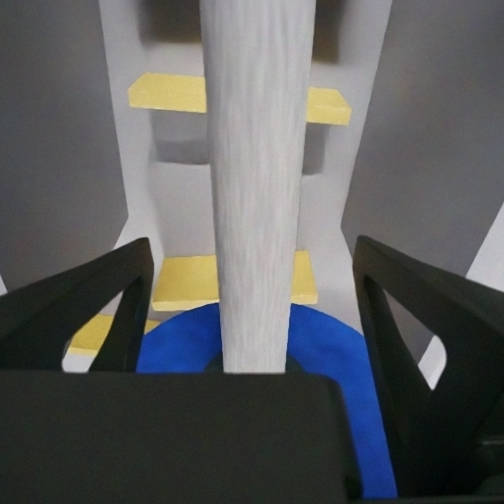

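Request:
{"op": "execute_actions", "data": {"actions": [{"arm3":{"joints":{"gripper_m":0}}}], "cameras": []}}

Request:
{"op": "execute_actions", "data": {"actions": [{"arm3":{"joints":{"joint2_rad":1.16,"joint3_rad":1.17}},"arm4":{"joints":{"joint2_rad":1.45,"joint3_rad":1.24}},"arm1":{"joints":{"joint3_rad":1.915}}}], "cameras": []}}

Request:
{"op": "execute_actions", "data": {"actions": [{"arm4":{"joints":{"gripper_m":0.075}}}], "cameras": []}}

Request:
{"op": "execute_actions", "data": {"actions": [{"arm4":{"joints":{"joint2_rad":1.25,"joint4_rad":-1.4}}}], "cameras": []}}

Request:
{"op": "execute_actions", "data": {"actions": [{"arm4":{"joints":{"joint2_rad":0.8,"joint4_rad":-1.67}}}], "cameras": []}}

Request:
{"op": "execute_actions", "data": {"actions": [{"arm4":{"joints":{"joint1_rad":0.924,"joint6_rad":-0.65}}}], "cameras": []}}

Request:
{"op": "execute_actions", "data": {"actions": [{"arm4":{"joints":{"joint2_rad":1.93,"joint3_rad":2.285}}}], "cameras": ["cam_high","arm4_cam_wrist"]}}

Scene clock: 63.50 s.
Motor temperatures (°C, as the motors report them): arm1=[24 26 37 21 23 23] | arm2=[25 27 34 25 24 25] | arm3=[25 25 30 23 25 22] | arm4=[25 25 31 24 25 25]
arm1.joint_positions: joint1_rad=+1.027 joint2_rad=+1.914 joint3_rad=+1.858 joint4_rad=-1.504 joint5_rad=-0.006 joint6_rad=-0.527 gripper_m=+0.024
arm1.joint_status: not commanded
arm1.hand: x=-0.1269 y=+0.0418 z=+1.0016 quat_wxyz=(-0.001, -0.009, -1.000, +0.003) (m; scene frame)
arm2.joint_positions: joint1_rad=-0.315 joint2_rad=+0.392 joint3_rad=+1.271 joint4_rad=-1.607 joint5_rad=-0.002 joint6_rad=-1.910 gripper_m=+0.090
arm2.joint_status: not commanded
arm2.hand: x=-0.5991 y=-0.2294 z=+1.2905 quat_wxyz=(-0.385, +0.913, +0.006, +0.132) (m; scene frame)
arm3.joint_positions: joint1_rad=-0.413 joint2_rad=+1.196 joint3_rad=+1.094 joint4_rad=-1.443 joint5_rad=+0.000 joint6_rad=-2.025 gripper_m=+0.024
arm3.joint_status: gripper_m off_target (ended at +0.024, target +0.000)
arm3.hand: x=+0.4955 y=+0.0512 z=+0.9867 quat_wxyz=(+0.009, +0.001, -1.000, +0.012) (m; scene frame)
arm4.joint_positions: joint1_rad=-0.246 joint2_rad=+1.458 joint3_rad=+1.215 joint4_rad=-1.343 joint5_rad=+0.015 joint6_rad=-1.813 gripper_m=+0.024
arm4.joint_status: not commanded
arm4.hand: x=+0.7555 y=+0.0480 z=+1.0003 quat_wxyz=(+0.011, +1.000, -0.015, +0.001) (m; scene frame)
pictures: none
No camera images: the call's "cameras" was empty. Leave "cameras" out to get every camera's image.

Scene clock: 64.10 s.
Motor temperatures (°C, as the motors report them): arm1=[24 26 37 21 23 23] | arm2=[25 27 34 25 24 25] | arm3=[25 25 30 23 25 22] | arm4=[25 25 31 24 25 25]
arm1.joint_positions: joint1_rad=+1.027 joint2_rad=+1.914 joint3_rad=+1.858 joint4_rad=-1.504 joint5_rad=-0.006 joint6_rad=-0.527 gripper_m=+0.024
arm1.joint_status: all done
arm1.hand: x=-0.1269 y=+0.0418 z=+1.0016 quat_wxyz=(-0.001, -0.009, -1.000, +0.003) (m; scene frame)
arm2.joint_positions: joint1_rad=-0.315 joint2_rad=+0.392 joint3_rad=+1.271 joint4_rad=-1.607 joint5_rad=-0.002 joint6_rad=-1.910 gripper_m=+0.090
arm2.joint_status: not commanded
arm2.hand: x=-0.5991 y=-0.2294 z=+1.2905 quat_wxyz=(-0.385, +0.913, +0.006, +0.132) (m; scene frame)
arm3.joint_positions: joint1_rad=-0.413 joint2_rad=+1.195 joint3_rad=+1.094 joint4_rad=-1.443 joint5_rad=+0.000 joint6_rad=-2.025 gripper_m=+0.024
arm3.joint_status: all done
arm3.hand: x=+0.4956 y=+0.0514 z=+0.9872 quat_wxyz=(+0.009, +0.001, -1.000, +0.013) (m; scene frame)
arm4.joint_positions: joint1_rad=-0.246 joint2_rad=+1.460 joint3_rad=+1.215 joint4_rad=-1.343 joint5_rad=+0.015 joint6_rad=-1.813 gripper_m=+0.024
arm4.joint_status: all done
arm4.hand: x=+0.7555 y=+0.0481 z=+0.9994 quat_wxyz=(+0.012, +1.000, -0.015, +0.001) (m; scene frame)
pictures: none
No camera images: the call's "cameras" was empty. Leave "cameras" out to get every camera's image.

Scene clock: 64.87 s.
Motor temperatures (°C, as the motors report them): arm1=[24 26 37 21 23 23] | arm2=[25 27 34 25 24 25] | arm3=[25 25 30 23 25 23] | arm4=[25 25 31 24 25 25]
arm1.joint_positions: joint1_rad=+1.027 joint2_rad=+1.914 joint3_rad=+1.858 joint4_rad=-1.504 joint5_rad=-0.006 joint6_rad=-0.527 gripper_m=+0.024
arm1.joint_status: not commanded
arm1.hand: x=-0.1269 y=+0.0418 z=+1.0016 quat_wxyz=(-0.001, -0.009, -1.000, +0.003) (m; scene frame)
arm2.joint_positions: joint1_rad=-0.315 joint2_rad=+0.392 joint3_rad=+1.271 joint4_rad=-1.607 joint5_rad=-0.002 joint6_rad=-1.910 gripper_m=+0.090
arm2.joint_status: not commanded
arm2.hand: x=-0.5991 y=-0.2294 z=+1.2905 quat_wxyz=(-0.385, +0.913, +0.006, +0.132) (m; scene frame)
arm3.joint_positions: joint1_rad=-0.413 joint2_rad=+1.196 joint3_rad=+1.094 joint4_rad=-1.443 joint5_rad=+0.000 joint6_rad=-2.025 gripper_m=+0.024
arm3.joint_status: not commanded
arm3.hand: x=+0.4956 y=+0.0513 z=+0.9869 quat_wxyz=(+0.009, +0.001, -1.000, +0.013) (m; scene frame)
arm4.joint_positions: joint1_rad=-0.244 joint2_rad=+1.460 joint3_rad=+1.215 joint4_rad=-1.343 joint5_rad=+0.003 joint6_rad=-1.813 gripper_m=+0.075
arm4.joint_status: all done
arm4.hand: x=+0.7530 y=+0.0488 z=+0.9995 quat_wxyz=(+0.010, +1.000, -0.014, -0.005) (m; scene frame)
pictures: none
No camera images: the call's "cameras" was empty. Leave "cameras" out to get every camera's image.

Scene clock: 66.03 s.
Motor temperatures (°C, as the motors report them): arm1=[24 27 37 21 23 23] | arm2=[25 27 33 25 24 25] | arm3=[25 25 31 23 25 23] | arm4=[25 25 31 24 25 25]
arm1.joint_positions: joint1_rad=+1.027 joint2_rad=+1.914 joint3_rad=+1.858 joint4_rad=-1.504 joint5_rad=-0.006 joint6_rad=-0.527 gripper_m=+0.024
arm1.joint_status: not commanded
arm1.hand: x=-0.1269 y=+0.0418 z=+1.0016 quat_wxyz=(-0.001, -0.009, -1.000, +0.003) (m; scene frame)
arm2.joint_positions: joint1_rad=-0.315 joint2_rad=+0.392 joint3_rad=+1.271 joint4_rad=-1.607 joint5_rad=-0.002 joint6_rad=-1.910 gripper_m=+0.090
arm2.joint_status: not commanded
arm2.hand: x=-0.5991 y=-0.2294 z=+1.2905 quat_wxyz=(-0.385, +0.913, +0.006, +0.132) (m; scene frame)
arm3.joint_positions: joint1_rad=-0.413 joint2_rad=+1.196 joint3_rad=+1.094 joint4_rad=-1.443 joint5_rad=+0.000 joint6_rad=-2.025 gripper_m=+0.024
arm3.joint_status: not commanded
arm3.hand: x=+0.4956 y=+0.0513 z=+0.9869 quat_wxyz=(+0.009, +0.001, -1.000, +0.013) (m; scene frame)
arm4.joint_positions: joint1_rad=-0.244 joint2_rad=+1.241 joint3_rad=+1.215 joint4_rad=-1.390 joint5_rad=+0.003 joint6_rad=-1.813 gripper_m=+0.075
arm4.joint_status: all done
arm4.hand: x=+0.7455 y=+0.0196 z=+1.0818 quat_wxyz=(-0.073, +0.997, -0.015, +0.017) (m; scene frame)
pictures: none
No camera images: the call's "cameras" was empty. Leave "cameras" out to get every camera's image.

Scene clock: 67.40 s.
Motor temperatures (°C, as the motors report them): arm1=[24 27 37 21 23 23] | arm2=[25 27 33 25 24 25] | arm3=[25 25 31 23 25 23] | arm4=[25 25 31 24 25 25]
arm1.joint_positions: joint1_rad=+1.027 joint2_rad=+1.914 joint3_rad=+1.858 joint4_rad=-1.504 joint5_rad=-0.006 joint6_rad=-0.527 gripper_m=+0.024
arm1.joint_status: not commanded
arm1.hand: x=-0.1269 y=+0.0418 z=+1.0016 quat_wxyz=(-0.001, -0.009, -1.000, +0.003) (m; scene frame)
arm2.joint_positions: joint1_rad=-0.315 joint2_rad=+0.392 joint3_rad=+1.271 joint4_rad=-1.607 joint5_rad=-0.002 joint6_rad=-1.910 gripper_m=+0.090
arm2.joint_status: not commanded
arm2.hand: x=-0.5991 y=-0.2294 z=+1.2905 quat_wxyz=(-0.385, +0.913, +0.006, +0.132) (m; scene frame)
arm3.joint_positions: joint1_rad=-0.413 joint2_rad=+1.196 joint3_rad=+1.094 joint4_rad=-1.443 joint5_rad=+0.000 joint6_rad=-2.025 gripper_m=+0.024
arm3.joint_status: not commanded
arm3.hand: x=+0.4956 y=+0.0513 z=+0.9869 quat_wxyz=(+0.009, +0.001, -1.000, +0.013) (m; scene frame)
arm4.joint_positions: joint1_rad=-0.244 joint2_rad=+0.798 joint3_rad=+1.215 joint4_rad=-1.663 joint5_rad=+0.003 joint6_rad=-1.813 gripper_m=+0.075
arm4.joint_status: all done
arm4.hand: x=+0.7066 y=-0.1240 z=+1.1952 quat_wxyz=(-0.155, +0.987, -0.015, +0.038) (m; scene frame)
pictures: none
No camera images: the call's "cameras" was empty. Leave "cameras" out to get every camera's image.

Scene clock: 69.37 s.
Motor temperatures (°C, as the motors report them): arm1=[24 27 37 21 23 23] | arm2=[25 27 33 25 24 25] | arm3=[25 25 32 23 25 23] | arm4=[25 24 31 24 25 25]
arm1.joint_positions: joint1_rad=+1.027 joint2_rad=+1.914 joint3_rad=+1.858 joint4_rad=-1.504 joint5_rad=-0.006 joint6_rad=-0.527 gripper_m=+0.024
arm1.joint_status: not commanded
arm1.hand: x=-0.1269 y=+0.0418 z=+1.0016 quat_wxyz=(-0.001, -0.009, -1.000, +0.003) (m; scene frame)
arm2.joint_positions: joint1_rad=-0.315 joint2_rad=+0.392 joint3_rad=+1.271 joint4_rad=-1.607 joint5_rad=-0.002 joint6_rad=-1.910 gripper_m=+0.090
arm2.joint_status: not commanded
arm2.hand: x=-0.5991 y=-0.2294 z=+1.2905 quat_wxyz=(-0.385, +0.913, +0.006, +0.132) (m; scene frame)
arm3.joint_positions: joint1_rad=-0.413 joint2_rad=+1.196 joint3_rad=+1.094 joint4_rad=-1.443 joint5_rad=+0.000 joint6_rad=-2.025 gripper_m=+0.024
arm3.joint_status: not commanded
arm3.hand: x=+0.4956 y=+0.0513 z=+0.9869 quat_wxyz=(+0.009, +0.001, -1.000, +0.013) (m; scene frame)
arm4.joint_positions: joint1_rad=+0.918 joint2_rad=+0.798 joint3_rad=+1.215 joint4_rad=-1.663 joint5_rad=+0.001 joint6_rad=-0.659 gripper_m=+0.075
arm4.joint_status: all done
arm4.hand: x=+0.4614 y=-0.2018 z=+1.1975 quat_wxyz=(-0.099, +0.986, -0.010, -0.131) (m; scene frame)
pictures: none
No camera images: the call's "cameras" was empty. Leave "cameras" out to get every camera's image.

Scene clock: 71.23 s.
Motor temperatures (°C, as the motors report them): arm1=[24 27 37 21 23 23] | arm2=[25 27 33 25 24 25] | arm3=[25 25 32 23 25 23] | arm4=[25 24 31 24 25 25]
arm1.joint_positions: joint1_rad=+1.027 joint2_rad=+1.914 joint3_rad=+1.858 joint4_rad=-1.504 joint5_rad=-0.006 joint6_rad=-0.527 gripper_m=+0.024
arm1.joint_status: not commanded
arm1.hand: x=-0.1269 y=+0.0418 z=+1.0016 quat_wxyz=(-0.001, -0.009, -1.000, +0.003) (m; scene frame)
arm2.joint_positions: joint1_rad=-0.315 joint2_rad=+0.392 joint3_rad=+1.271 joint4_rad=-1.607 joint5_rad=-0.002 joint6_rad=-1.910 gripper_m=+0.090
arm2.joint_status: not commanded
arm2.hand: x=-0.5991 y=-0.2294 z=+1.2905 quat_wxyz=(-0.385, +0.913, +0.006, +0.132) (m; scene frame)
arm3.joint_positions: joint1_rad=-0.413 joint2_rad=+1.196 joint3_rad=+1.094 joint4_rad=-1.443 joint5_rad=+0.000 joint6_rad=-2.025 gripper_m=+0.024
arm3.joint_status: not commanded
arm3.hand: x=+0.4956 y=+0.0513 z=+0.9869 quat_wxyz=(+0.009, +0.001, -1.000, +0.013) (m; scene frame)
arm4.joint_positions: joint1_rad=+0.918 joint2_rad=+1.957 joint3_rad=+2.227 joint4_rad=-1.666 joint5_rad=+0.001 joint6_rad=-0.658 gripper_m=+0.075
arm4.joint_status: all done
arm4.hand: x=+0.1462 y=+0.0518 z=+1.1445 quat_wxyz=(-0.053, +0.996, -0.010, -0.073) (m; scene frame)
pictures: arm4_cam_wrist, cam_high
camera_calibration (this result's frames):
arm4_cam_wrist: T_world_to_cam=[[0.0372268, 0.993578, 0.106849, -0.174363], [0.889952, -0.0815969, 0.448696, -0.632019], [0.454533, 0.0783873, -0.887274, 1.06782], [0, 0, 0, 1]] pos_world=[0.0835996, 0.0379688, 1.24966]
Images, in order (width x height): arm4_cam_wrist 504x504, cam_high 504x504.

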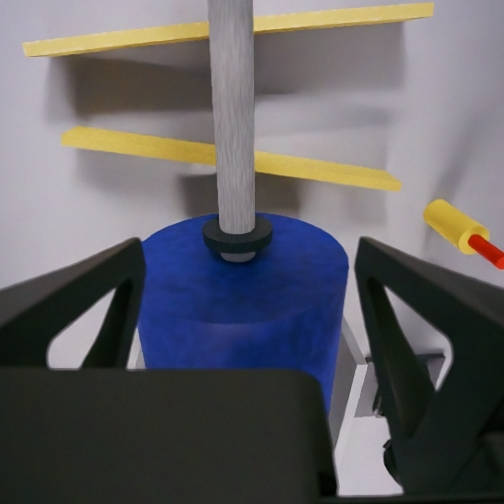

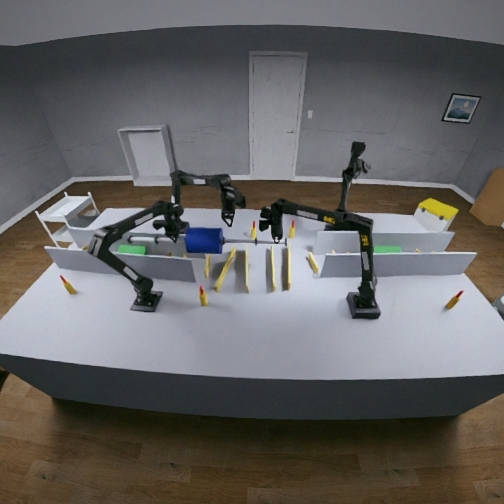

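Request:
{"op": "execute_actions", "data": {"actions": [{"arm4":{"joints":{"joint1_rad":0.94,"joint2_rad":2.085,"joint3_rad":2.14,"joint4_rad":-1.567}}}], "cameras": ["arm4_cam_wrist"]}}

Scene clock: 73.10 s.
Motor temperatures (°C, as the motors report them): arm1=[24 27 37 21 23 23] | arm2=[25 27 33 25 24 25] | arm3=[25 25 33 23 25 23] | arm4=[25 25 31 24 25 25]
arm1.joint_positions: joint1_rad=+1.027 joint2_rad=+1.914 joint3_rad=+1.858 joint4_rad=-1.504 joint5_rad=-0.006 joint6_rad=-0.527 gripper_m=+0.024
arm1.joint_status: not commanded
arm1.hand: x=-0.1269 y=+0.0418 z=+1.0016 quat_wxyz=(-0.001, -0.009, -1.000, +0.003) (m; scene frame)
arm2.joint_positions: joint1_rad=-0.315 joint2_rad=+0.392 joint3_rad=+1.271 joint4_rad=-1.607 joint5_rad=-0.002 joint6_rad=-1.910 gripper_m=+0.090
arm2.joint_status: not commanded
arm2.hand: x=-0.5991 y=-0.2294 z=+1.2905 quat_wxyz=(-0.385, +0.913, +0.006, +0.132) (m; scene frame)
arm3.joint_positions: joint1_rad=-0.413 joint2_rad=+1.196 joint3_rad=+1.094 joint4_rad=-1.443 joint5_rad=+0.000 joint6_rad=-2.025 gripper_m=+0.024
arm3.joint_status: not commanded
arm3.hand: x=+0.4956 y=+0.0513 z=+0.9869 quat_wxyz=(+0.009, +0.001, -1.000, +0.013) (m; scene frame)
arm4.joint_positions: joint1_rad=+0.935 joint2_rad=+2.116 joint3_rad=+2.120 joint4_rad=-1.580 joint5_rad=+0.001 joint6_rad=-0.658 gripper_m=+0.075
arm4.joint_status: all done
arm4.hand: x=+0.1237 y=+0.0545 z=+1.0037 quat_wxyz=(+0.003, +1.000, -0.002, -0.002) (m; scene frame)
pictures: arm4_cam_wrist
camera_calibration (this result's frames):
arm4_cam_wrist: T_world_to_cam=[[0.011735, 0.99993, -0.00177714, -0.0493096], [0.818046, -0.00857832, 0.575089, -0.670528], [0.575033, -0.00820243, -0.818089, 0.873273], [0, 0, 0, 1]] pos_world=[0.0469396, 0.050717, 1.09994]
Images, in order (width x height): arm4_cam_wrist 504x504.

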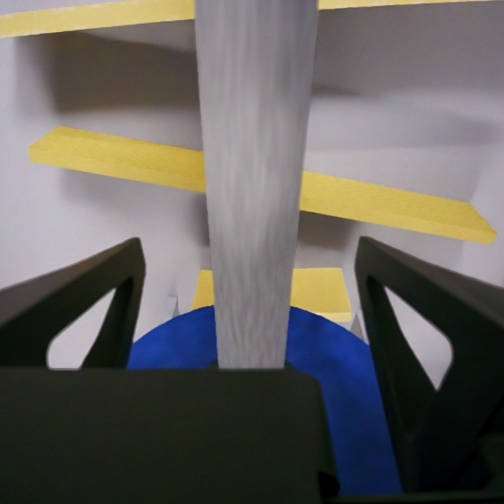

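Request:
{"op": "execute_actions", "data": {"actions": [{"arm4":{"joints":{"gripper_m":0}}}], "cameras": []}}

Request:
{"op": "execute_actions", "data": {"actions": [{"arm4":{"joints":{"joint2_rad":2.05,"joint3_rad":2.19}},"arm3":{"joints":{"joint3_rad":1.15}},"arm1":{"joints":{"joint2_rad":1.895,"joint3_rad":1.885}}}], "cameras": []}}

Request:
{"op": "execute_actions", "data": {"actions": [{"arm1":{"joints":{"gripper_m":0.09}}}], "cameras": []}}

Request:
{"op": "execute_actions", "data": {"actions": [{"arm1":{"joints":{"joint2_rad":1.7,"joint4_rad":-1.6}}}], "cameras": []}}

Request:
{"op": "execute_actions", "data": {"actions": [{"arm1":{"joints":{"joint2_rad":1.3,"joint3_rad":1.6}},"arm3":{"joints":{"joint1_rad":0.04,"joint2_rad":1.08,"joint3_rad":1.095,"joint4_rad":-1.52,"joint6_rad":-1.555}},"arm4":{"joints":{"joint1_rad":0.76,"joint2_rad":1.77,"joint3_rad":1.725,"joint4_rad":-1.427,"joint6_rad":-0.83}}}], "cameras": ["cam_high","arm3_cam_wrist","arm4_cam_wrist"]}}

Scene clock: 75.77 s.
Motor temperatures (°C, as the motors report them): arm1=[24 27 37 21 23 23] | arm2=[25 27 33 25 24 25] | arm3=[25 25 34 23 25 23] | arm4=[25 25 30 24 25 25]
arm1.joint_positions: joint1_rad=+1.027 joint2_rad=+1.914 joint3_rad=+1.858 joint4_rad=-1.504 joint5_rad=-0.005 joint6_rad=-0.527 gripper_m=+0.024
arm1.joint_status: not commanded
arm1.hand: x=-0.1270 y=+0.0417 z=+1.0016 quat_wxyz=(-0.001, -0.009, -1.000, +0.003) (m; scene frame)
arm2.joint_positions: joint1_rad=-0.315 joint2_rad=+0.392 joint3_rad=+1.271 joint4_rad=-1.607 joint5_rad=-0.002 joint6_rad=-1.910 gripper_m=+0.090
arm2.joint_status: not commanded
arm2.hand: x=-0.5991 y=-0.2294 z=+1.2905 quat_wxyz=(-0.385, +0.913, +0.006, +0.132) (m; scene frame)
arm3.joint_positions: joint1_rad=-0.413 joint2_rad=+1.196 joint3_rad=+1.094 joint4_rad=-1.442 joint5_rad=+0.000 joint6_rad=-2.025 gripper_m=+0.024
arm3.joint_status: not commanded
arm3.hand: x=+0.4955 y=+0.0512 z=+0.9869 quat_wxyz=(+0.009, +0.001, -1.000, +0.013) (m; scene frame)
arm4.joint_positions: joint1_rad=+0.935 joint2_rad=+2.116 joint3_rad=+2.120 joint4_rad=-1.579 joint5_rad=+0.002 joint6_rad=-0.656 gripper_m=+0.024
arm4.joint_status: gripper_m off_target (ended at +0.024, target +0.000)
arm4.hand: x=+0.1235 y=+0.0549 z=+1.0037 quat_wxyz=(+0.002, +1.000, -0.003, -0.002) (m; scene frame)
pictures: none
No camera images: the call's "cameras" was empty. Leave "cameras" out to get every camera's image.

Scene clock: 76.30 s.
Motor temperatures (°C, as the motors report them): arm1=[24 27 37 21 23 23] | arm2=[25 27 33 25 24 25] | arm3=[25 25 34 23 25 23] | arm4=[25 25 30 24 25 25]
arm1.joint_positions: joint1_rad=+1.027 joint2_rad=+1.914 joint3_rad=+1.858 joint4_rad=-1.504 joint5_rad=-0.005 joint6_rad=-0.527 gripper_m=+0.024
arm1.joint_status: all done
arm1.hand: x=-0.1270 y=+0.0417 z=+1.0016 quat_wxyz=(-0.001, -0.009, -1.000, +0.003) (m; scene frame)
arm2.joint_positions: joint1_rad=-0.315 joint2_rad=+0.392 joint3_rad=+1.271 joint4_rad=-1.607 joint5_rad=-0.002 joint6_rad=-1.910 gripper_m=+0.090
arm2.joint_status: not commanded
arm2.hand: x=-0.5991 y=-0.2294 z=+1.2905 quat_wxyz=(-0.385, +0.913, +0.006, +0.132) (m; scene frame)
arm3.joint_positions: joint1_rad=-0.413 joint2_rad=+1.196 joint3_rad=+1.094 joint4_rad=-1.442 joint5_rad=+0.000 joint6_rad=-2.025 gripper_m=+0.024
arm3.joint_status: all done
arm3.hand: x=+0.4955 y=+0.0512 z=+0.9869 quat_wxyz=(+0.009, +0.001, -1.000, +0.013) (m; scene frame)
arm4.joint_positions: joint1_rad=+0.935 joint2_rad=+2.114 joint3_rad=+2.120 joint4_rad=-1.578 joint5_rad=+0.002 joint6_rad=-0.656 gripper_m=+0.024
arm4.joint_status: all done
arm4.hand: x=+0.1234 y=+0.0550 z=+1.0049 quat_wxyz=(+0.001, +1.000, -0.003, -0.003) (m; scene frame)
pictures: none
No camera images: the call's "cameras" was empty. Leave "cameras" out to get every camera's image.

Scene clock: 77.00 s.
Motor temperatures (°C, as the motors report them): arm1=[24 27 37 21 23 23] | arm2=[25 27 33 25 24 25] | arm3=[25 25 34 23 25 23] | arm4=[25 25 30 24 25 25]
arm1.joint_positions: joint1_rad=+1.027 joint2_rad=+1.914 joint3_rad=+1.858 joint4_rad=-1.504 joint5_rad=-0.003 joint6_rad=-0.527 gripper_m=+0.090
arm1.joint_status: all done
arm1.hand: x=-0.1272 y=+0.0414 z=+1.0016 quat_wxyz=(+0.000, -0.009, -1.000, +0.004) (m; scene frame)
arm2.joint_positions: joint1_rad=-0.315 joint2_rad=+0.392 joint3_rad=+1.271 joint4_rad=-1.607 joint5_rad=-0.002 joint6_rad=-1.910 gripper_m=+0.090
arm2.joint_status: not commanded
arm2.hand: x=-0.5991 y=-0.2294 z=+1.2905 quat_wxyz=(-0.385, +0.913, +0.006, +0.132) (m; scene frame)
arm3.joint_positions: joint1_rad=-0.413 joint2_rad=+1.196 joint3_rad=+1.094 joint4_rad=-1.442 joint5_rad=+0.000 joint6_rad=-2.025 gripper_m=+0.024
arm3.joint_status: not commanded
arm3.hand: x=+0.4955 y=+0.0512 z=+0.9869 quat_wxyz=(+0.009, +0.001, -1.000, +0.013) (m; scene frame)
arm4.joint_positions: joint1_rad=+0.936 joint2_rad=+2.114 joint3_rad=+2.120 joint4_rad=-1.578 joint5_rad=+0.002 joint6_rad=-0.656 gripper_m=+0.024
arm4.joint_status: not commanded
arm4.hand: x=+0.1233 y=+0.0548 z=+1.0049 quat_wxyz=(+0.001, +1.000, -0.003, -0.003) (m; scene frame)
pictures: none
No camera images: the call's "cameras" was empty. Leave "cameras" out to get every camera's image.

Scene clock: 78.23 s.
Motor temperatures (°C, as the motors report them): arm1=[24 27 36 21 23 23] | arm2=[25 27 33 25 24 25] | arm3=[25 25 34 23 25 23] | arm4=[25 25 31 24 25 25]
arm1.joint_positions: joint1_rad=+1.027 joint2_rad=+1.687 joint3_rad=+1.858 joint4_rad=-1.591 joint5_rad=-0.003 joint6_rad=-0.527 gripper_m=+0.090
arm1.joint_status: all done
arm1.hand: x=-0.1691 y=+0.0682 z=+1.1254 quat_wxyz=(-0.060, -0.008, -0.997, +0.040) (m; scene frame)
arm2.joint_positions: joint1_rad=-0.315 joint2_rad=+0.392 joint3_rad=+1.271 joint4_rad=-1.607 joint5_rad=-0.002 joint6_rad=-1.910 gripper_m=+0.090
arm2.joint_status: not commanded
arm2.hand: x=-0.5991 y=-0.2294 z=+1.2905 quat_wxyz=(-0.385, +0.913, +0.006, +0.132) (m; scene frame)
arm3.joint_positions: joint1_rad=-0.413 joint2_rad=+1.196 joint3_rad=+1.094 joint4_rad=-1.442 joint5_rad=+0.000 joint6_rad=-2.025 gripper_m=+0.024
arm3.joint_status: not commanded
arm3.hand: x=+0.4955 y=+0.0512 z=+0.9869 quat_wxyz=(+0.009, +0.001, -1.000, +0.013) (m; scene frame)
arm4.joint_positions: joint1_rad=+0.936 joint2_rad=+2.114 joint3_rad=+2.120 joint4_rad=-1.578 joint5_rad=+0.002 joint6_rad=-0.656 gripper_m=+0.024
arm4.joint_status: not commanded
arm4.hand: x=+0.1233 y=+0.0548 z=+1.0049 quat_wxyz=(+0.001, +1.000, -0.003, -0.003) (m; scene frame)
pictures: none
No camera images: the call's "cameras" was empty. Leave "cameras" out to get every camera's image.

Scene clock: 79.70 s.
Motor temperatures (°C, as the motors report them): arm1=[24 27 36 21 23 23] | arm2=[25 27 33 25 24 25] | arm3=[25 25 34 23 25 23] | arm4=[25 25 31 24 25 25]
arm1.joint_positions: joint1_rad=+1.027 joint2_rad=+1.294 joint3_rad=+1.593 joint4_rad=-1.592 joint5_rad=-0.003 joint6_rad=-0.527 gripper_m=+0.090
arm1.joint_status: all done
arm1.hand: x=-0.2800 y=+0.1362 z=+1.1949 quat_wxyz=(-0.114, -0.008, -0.991, +0.072) (m; scene frame)
arm2.joint_positions: joint1_rad=-0.315 joint2_rad=+0.392 joint3_rad=+1.271 joint4_rad=-1.607 joint5_rad=-0.002 joint6_rad=-1.910 gripper_m=+0.090
arm2.joint_status: not commanded
arm2.hand: x=-0.5991 y=-0.2294 z=+1.2905 quat_wxyz=(-0.385, +0.913, +0.006, +0.132) (m; scene frame)
arm3.joint_positions: joint1_rad=+0.036 joint2_rad=+1.112 joint3_rad=+1.057 joint4_rad=-1.527 joint5_rad=+0.002 joint6_rad=-1.556 gripper_m=+0.024
arm3.joint_status: all done
arm3.hand: x=+0.6398 y=+0.0567 z=+0.9964 quat_wxyz=(+0.004, -0.009, -1.000, -0.004) (m; scene frame)
arm4.joint_positions: joint1_rad=+0.755 joint2_rad=+1.813 joint3_rad=+1.693 joint4_rad=-1.437 joint5_rad=+0.002 joint6_rad=-0.815 gripper_m=+0.024
arm4.joint_status: all done
arm4.hand: x=+0.2686 y=+0.0697 z=+1.0176 quat_wxyz=(-0.004, +1.000, -0.013, -0.008) (m; scene frame)
pictures: arm3_cam_wrist, arm4_cam_wrist, cam_high
camera_calibration (this result's frames):
arm3_cam_wrist: T_world_to_cam=[[-0.0303629, -0.999534, 0.00320328, 0.0703757], [-0.804194, 0.026332, 0.593784, -0.0780513], [-0.593591, 0.015453, -0.804618, 1.30237], [0, 0, 0, 1]] pos_world=[0.712444, 0.0522726, 1.09403]
arm4_cam_wrist: T_world_to_cam=[[0.0352027, 0.999313, 0.0115982, -0.0859847], [0.824479, -0.0355986, 0.564771, -0.786304], [0.564796, -0.010319, -0.825166, 0.811555], [0, 0, 0, 1]] pos_world=[0.192955, 0.0663086, 1.11475]
Images, in order (width x height): arm3_cam_wrist 504x504, arm4_cam_wrist 504x504, cam_high 504x504.

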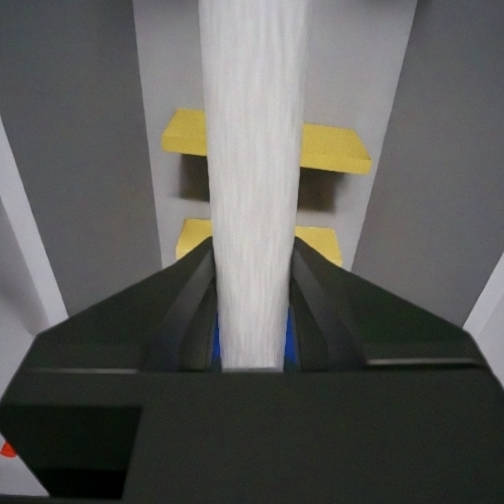

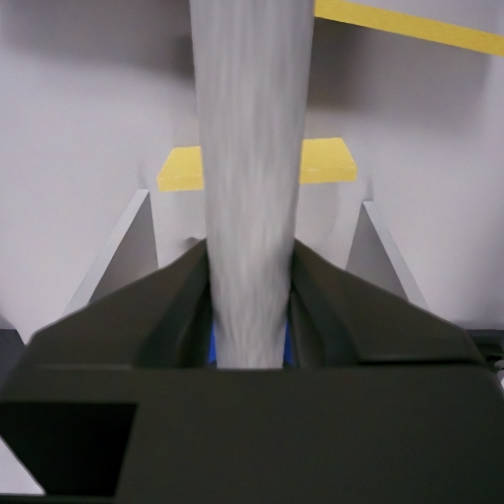

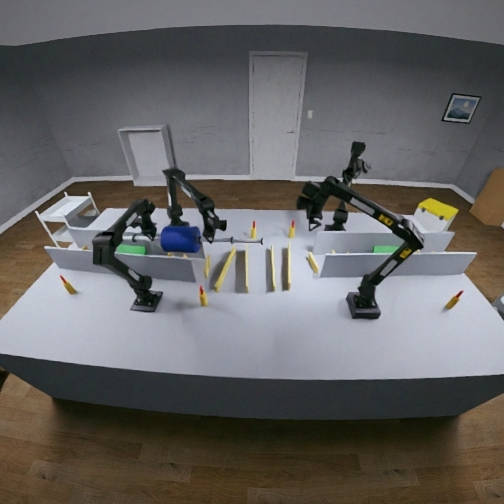

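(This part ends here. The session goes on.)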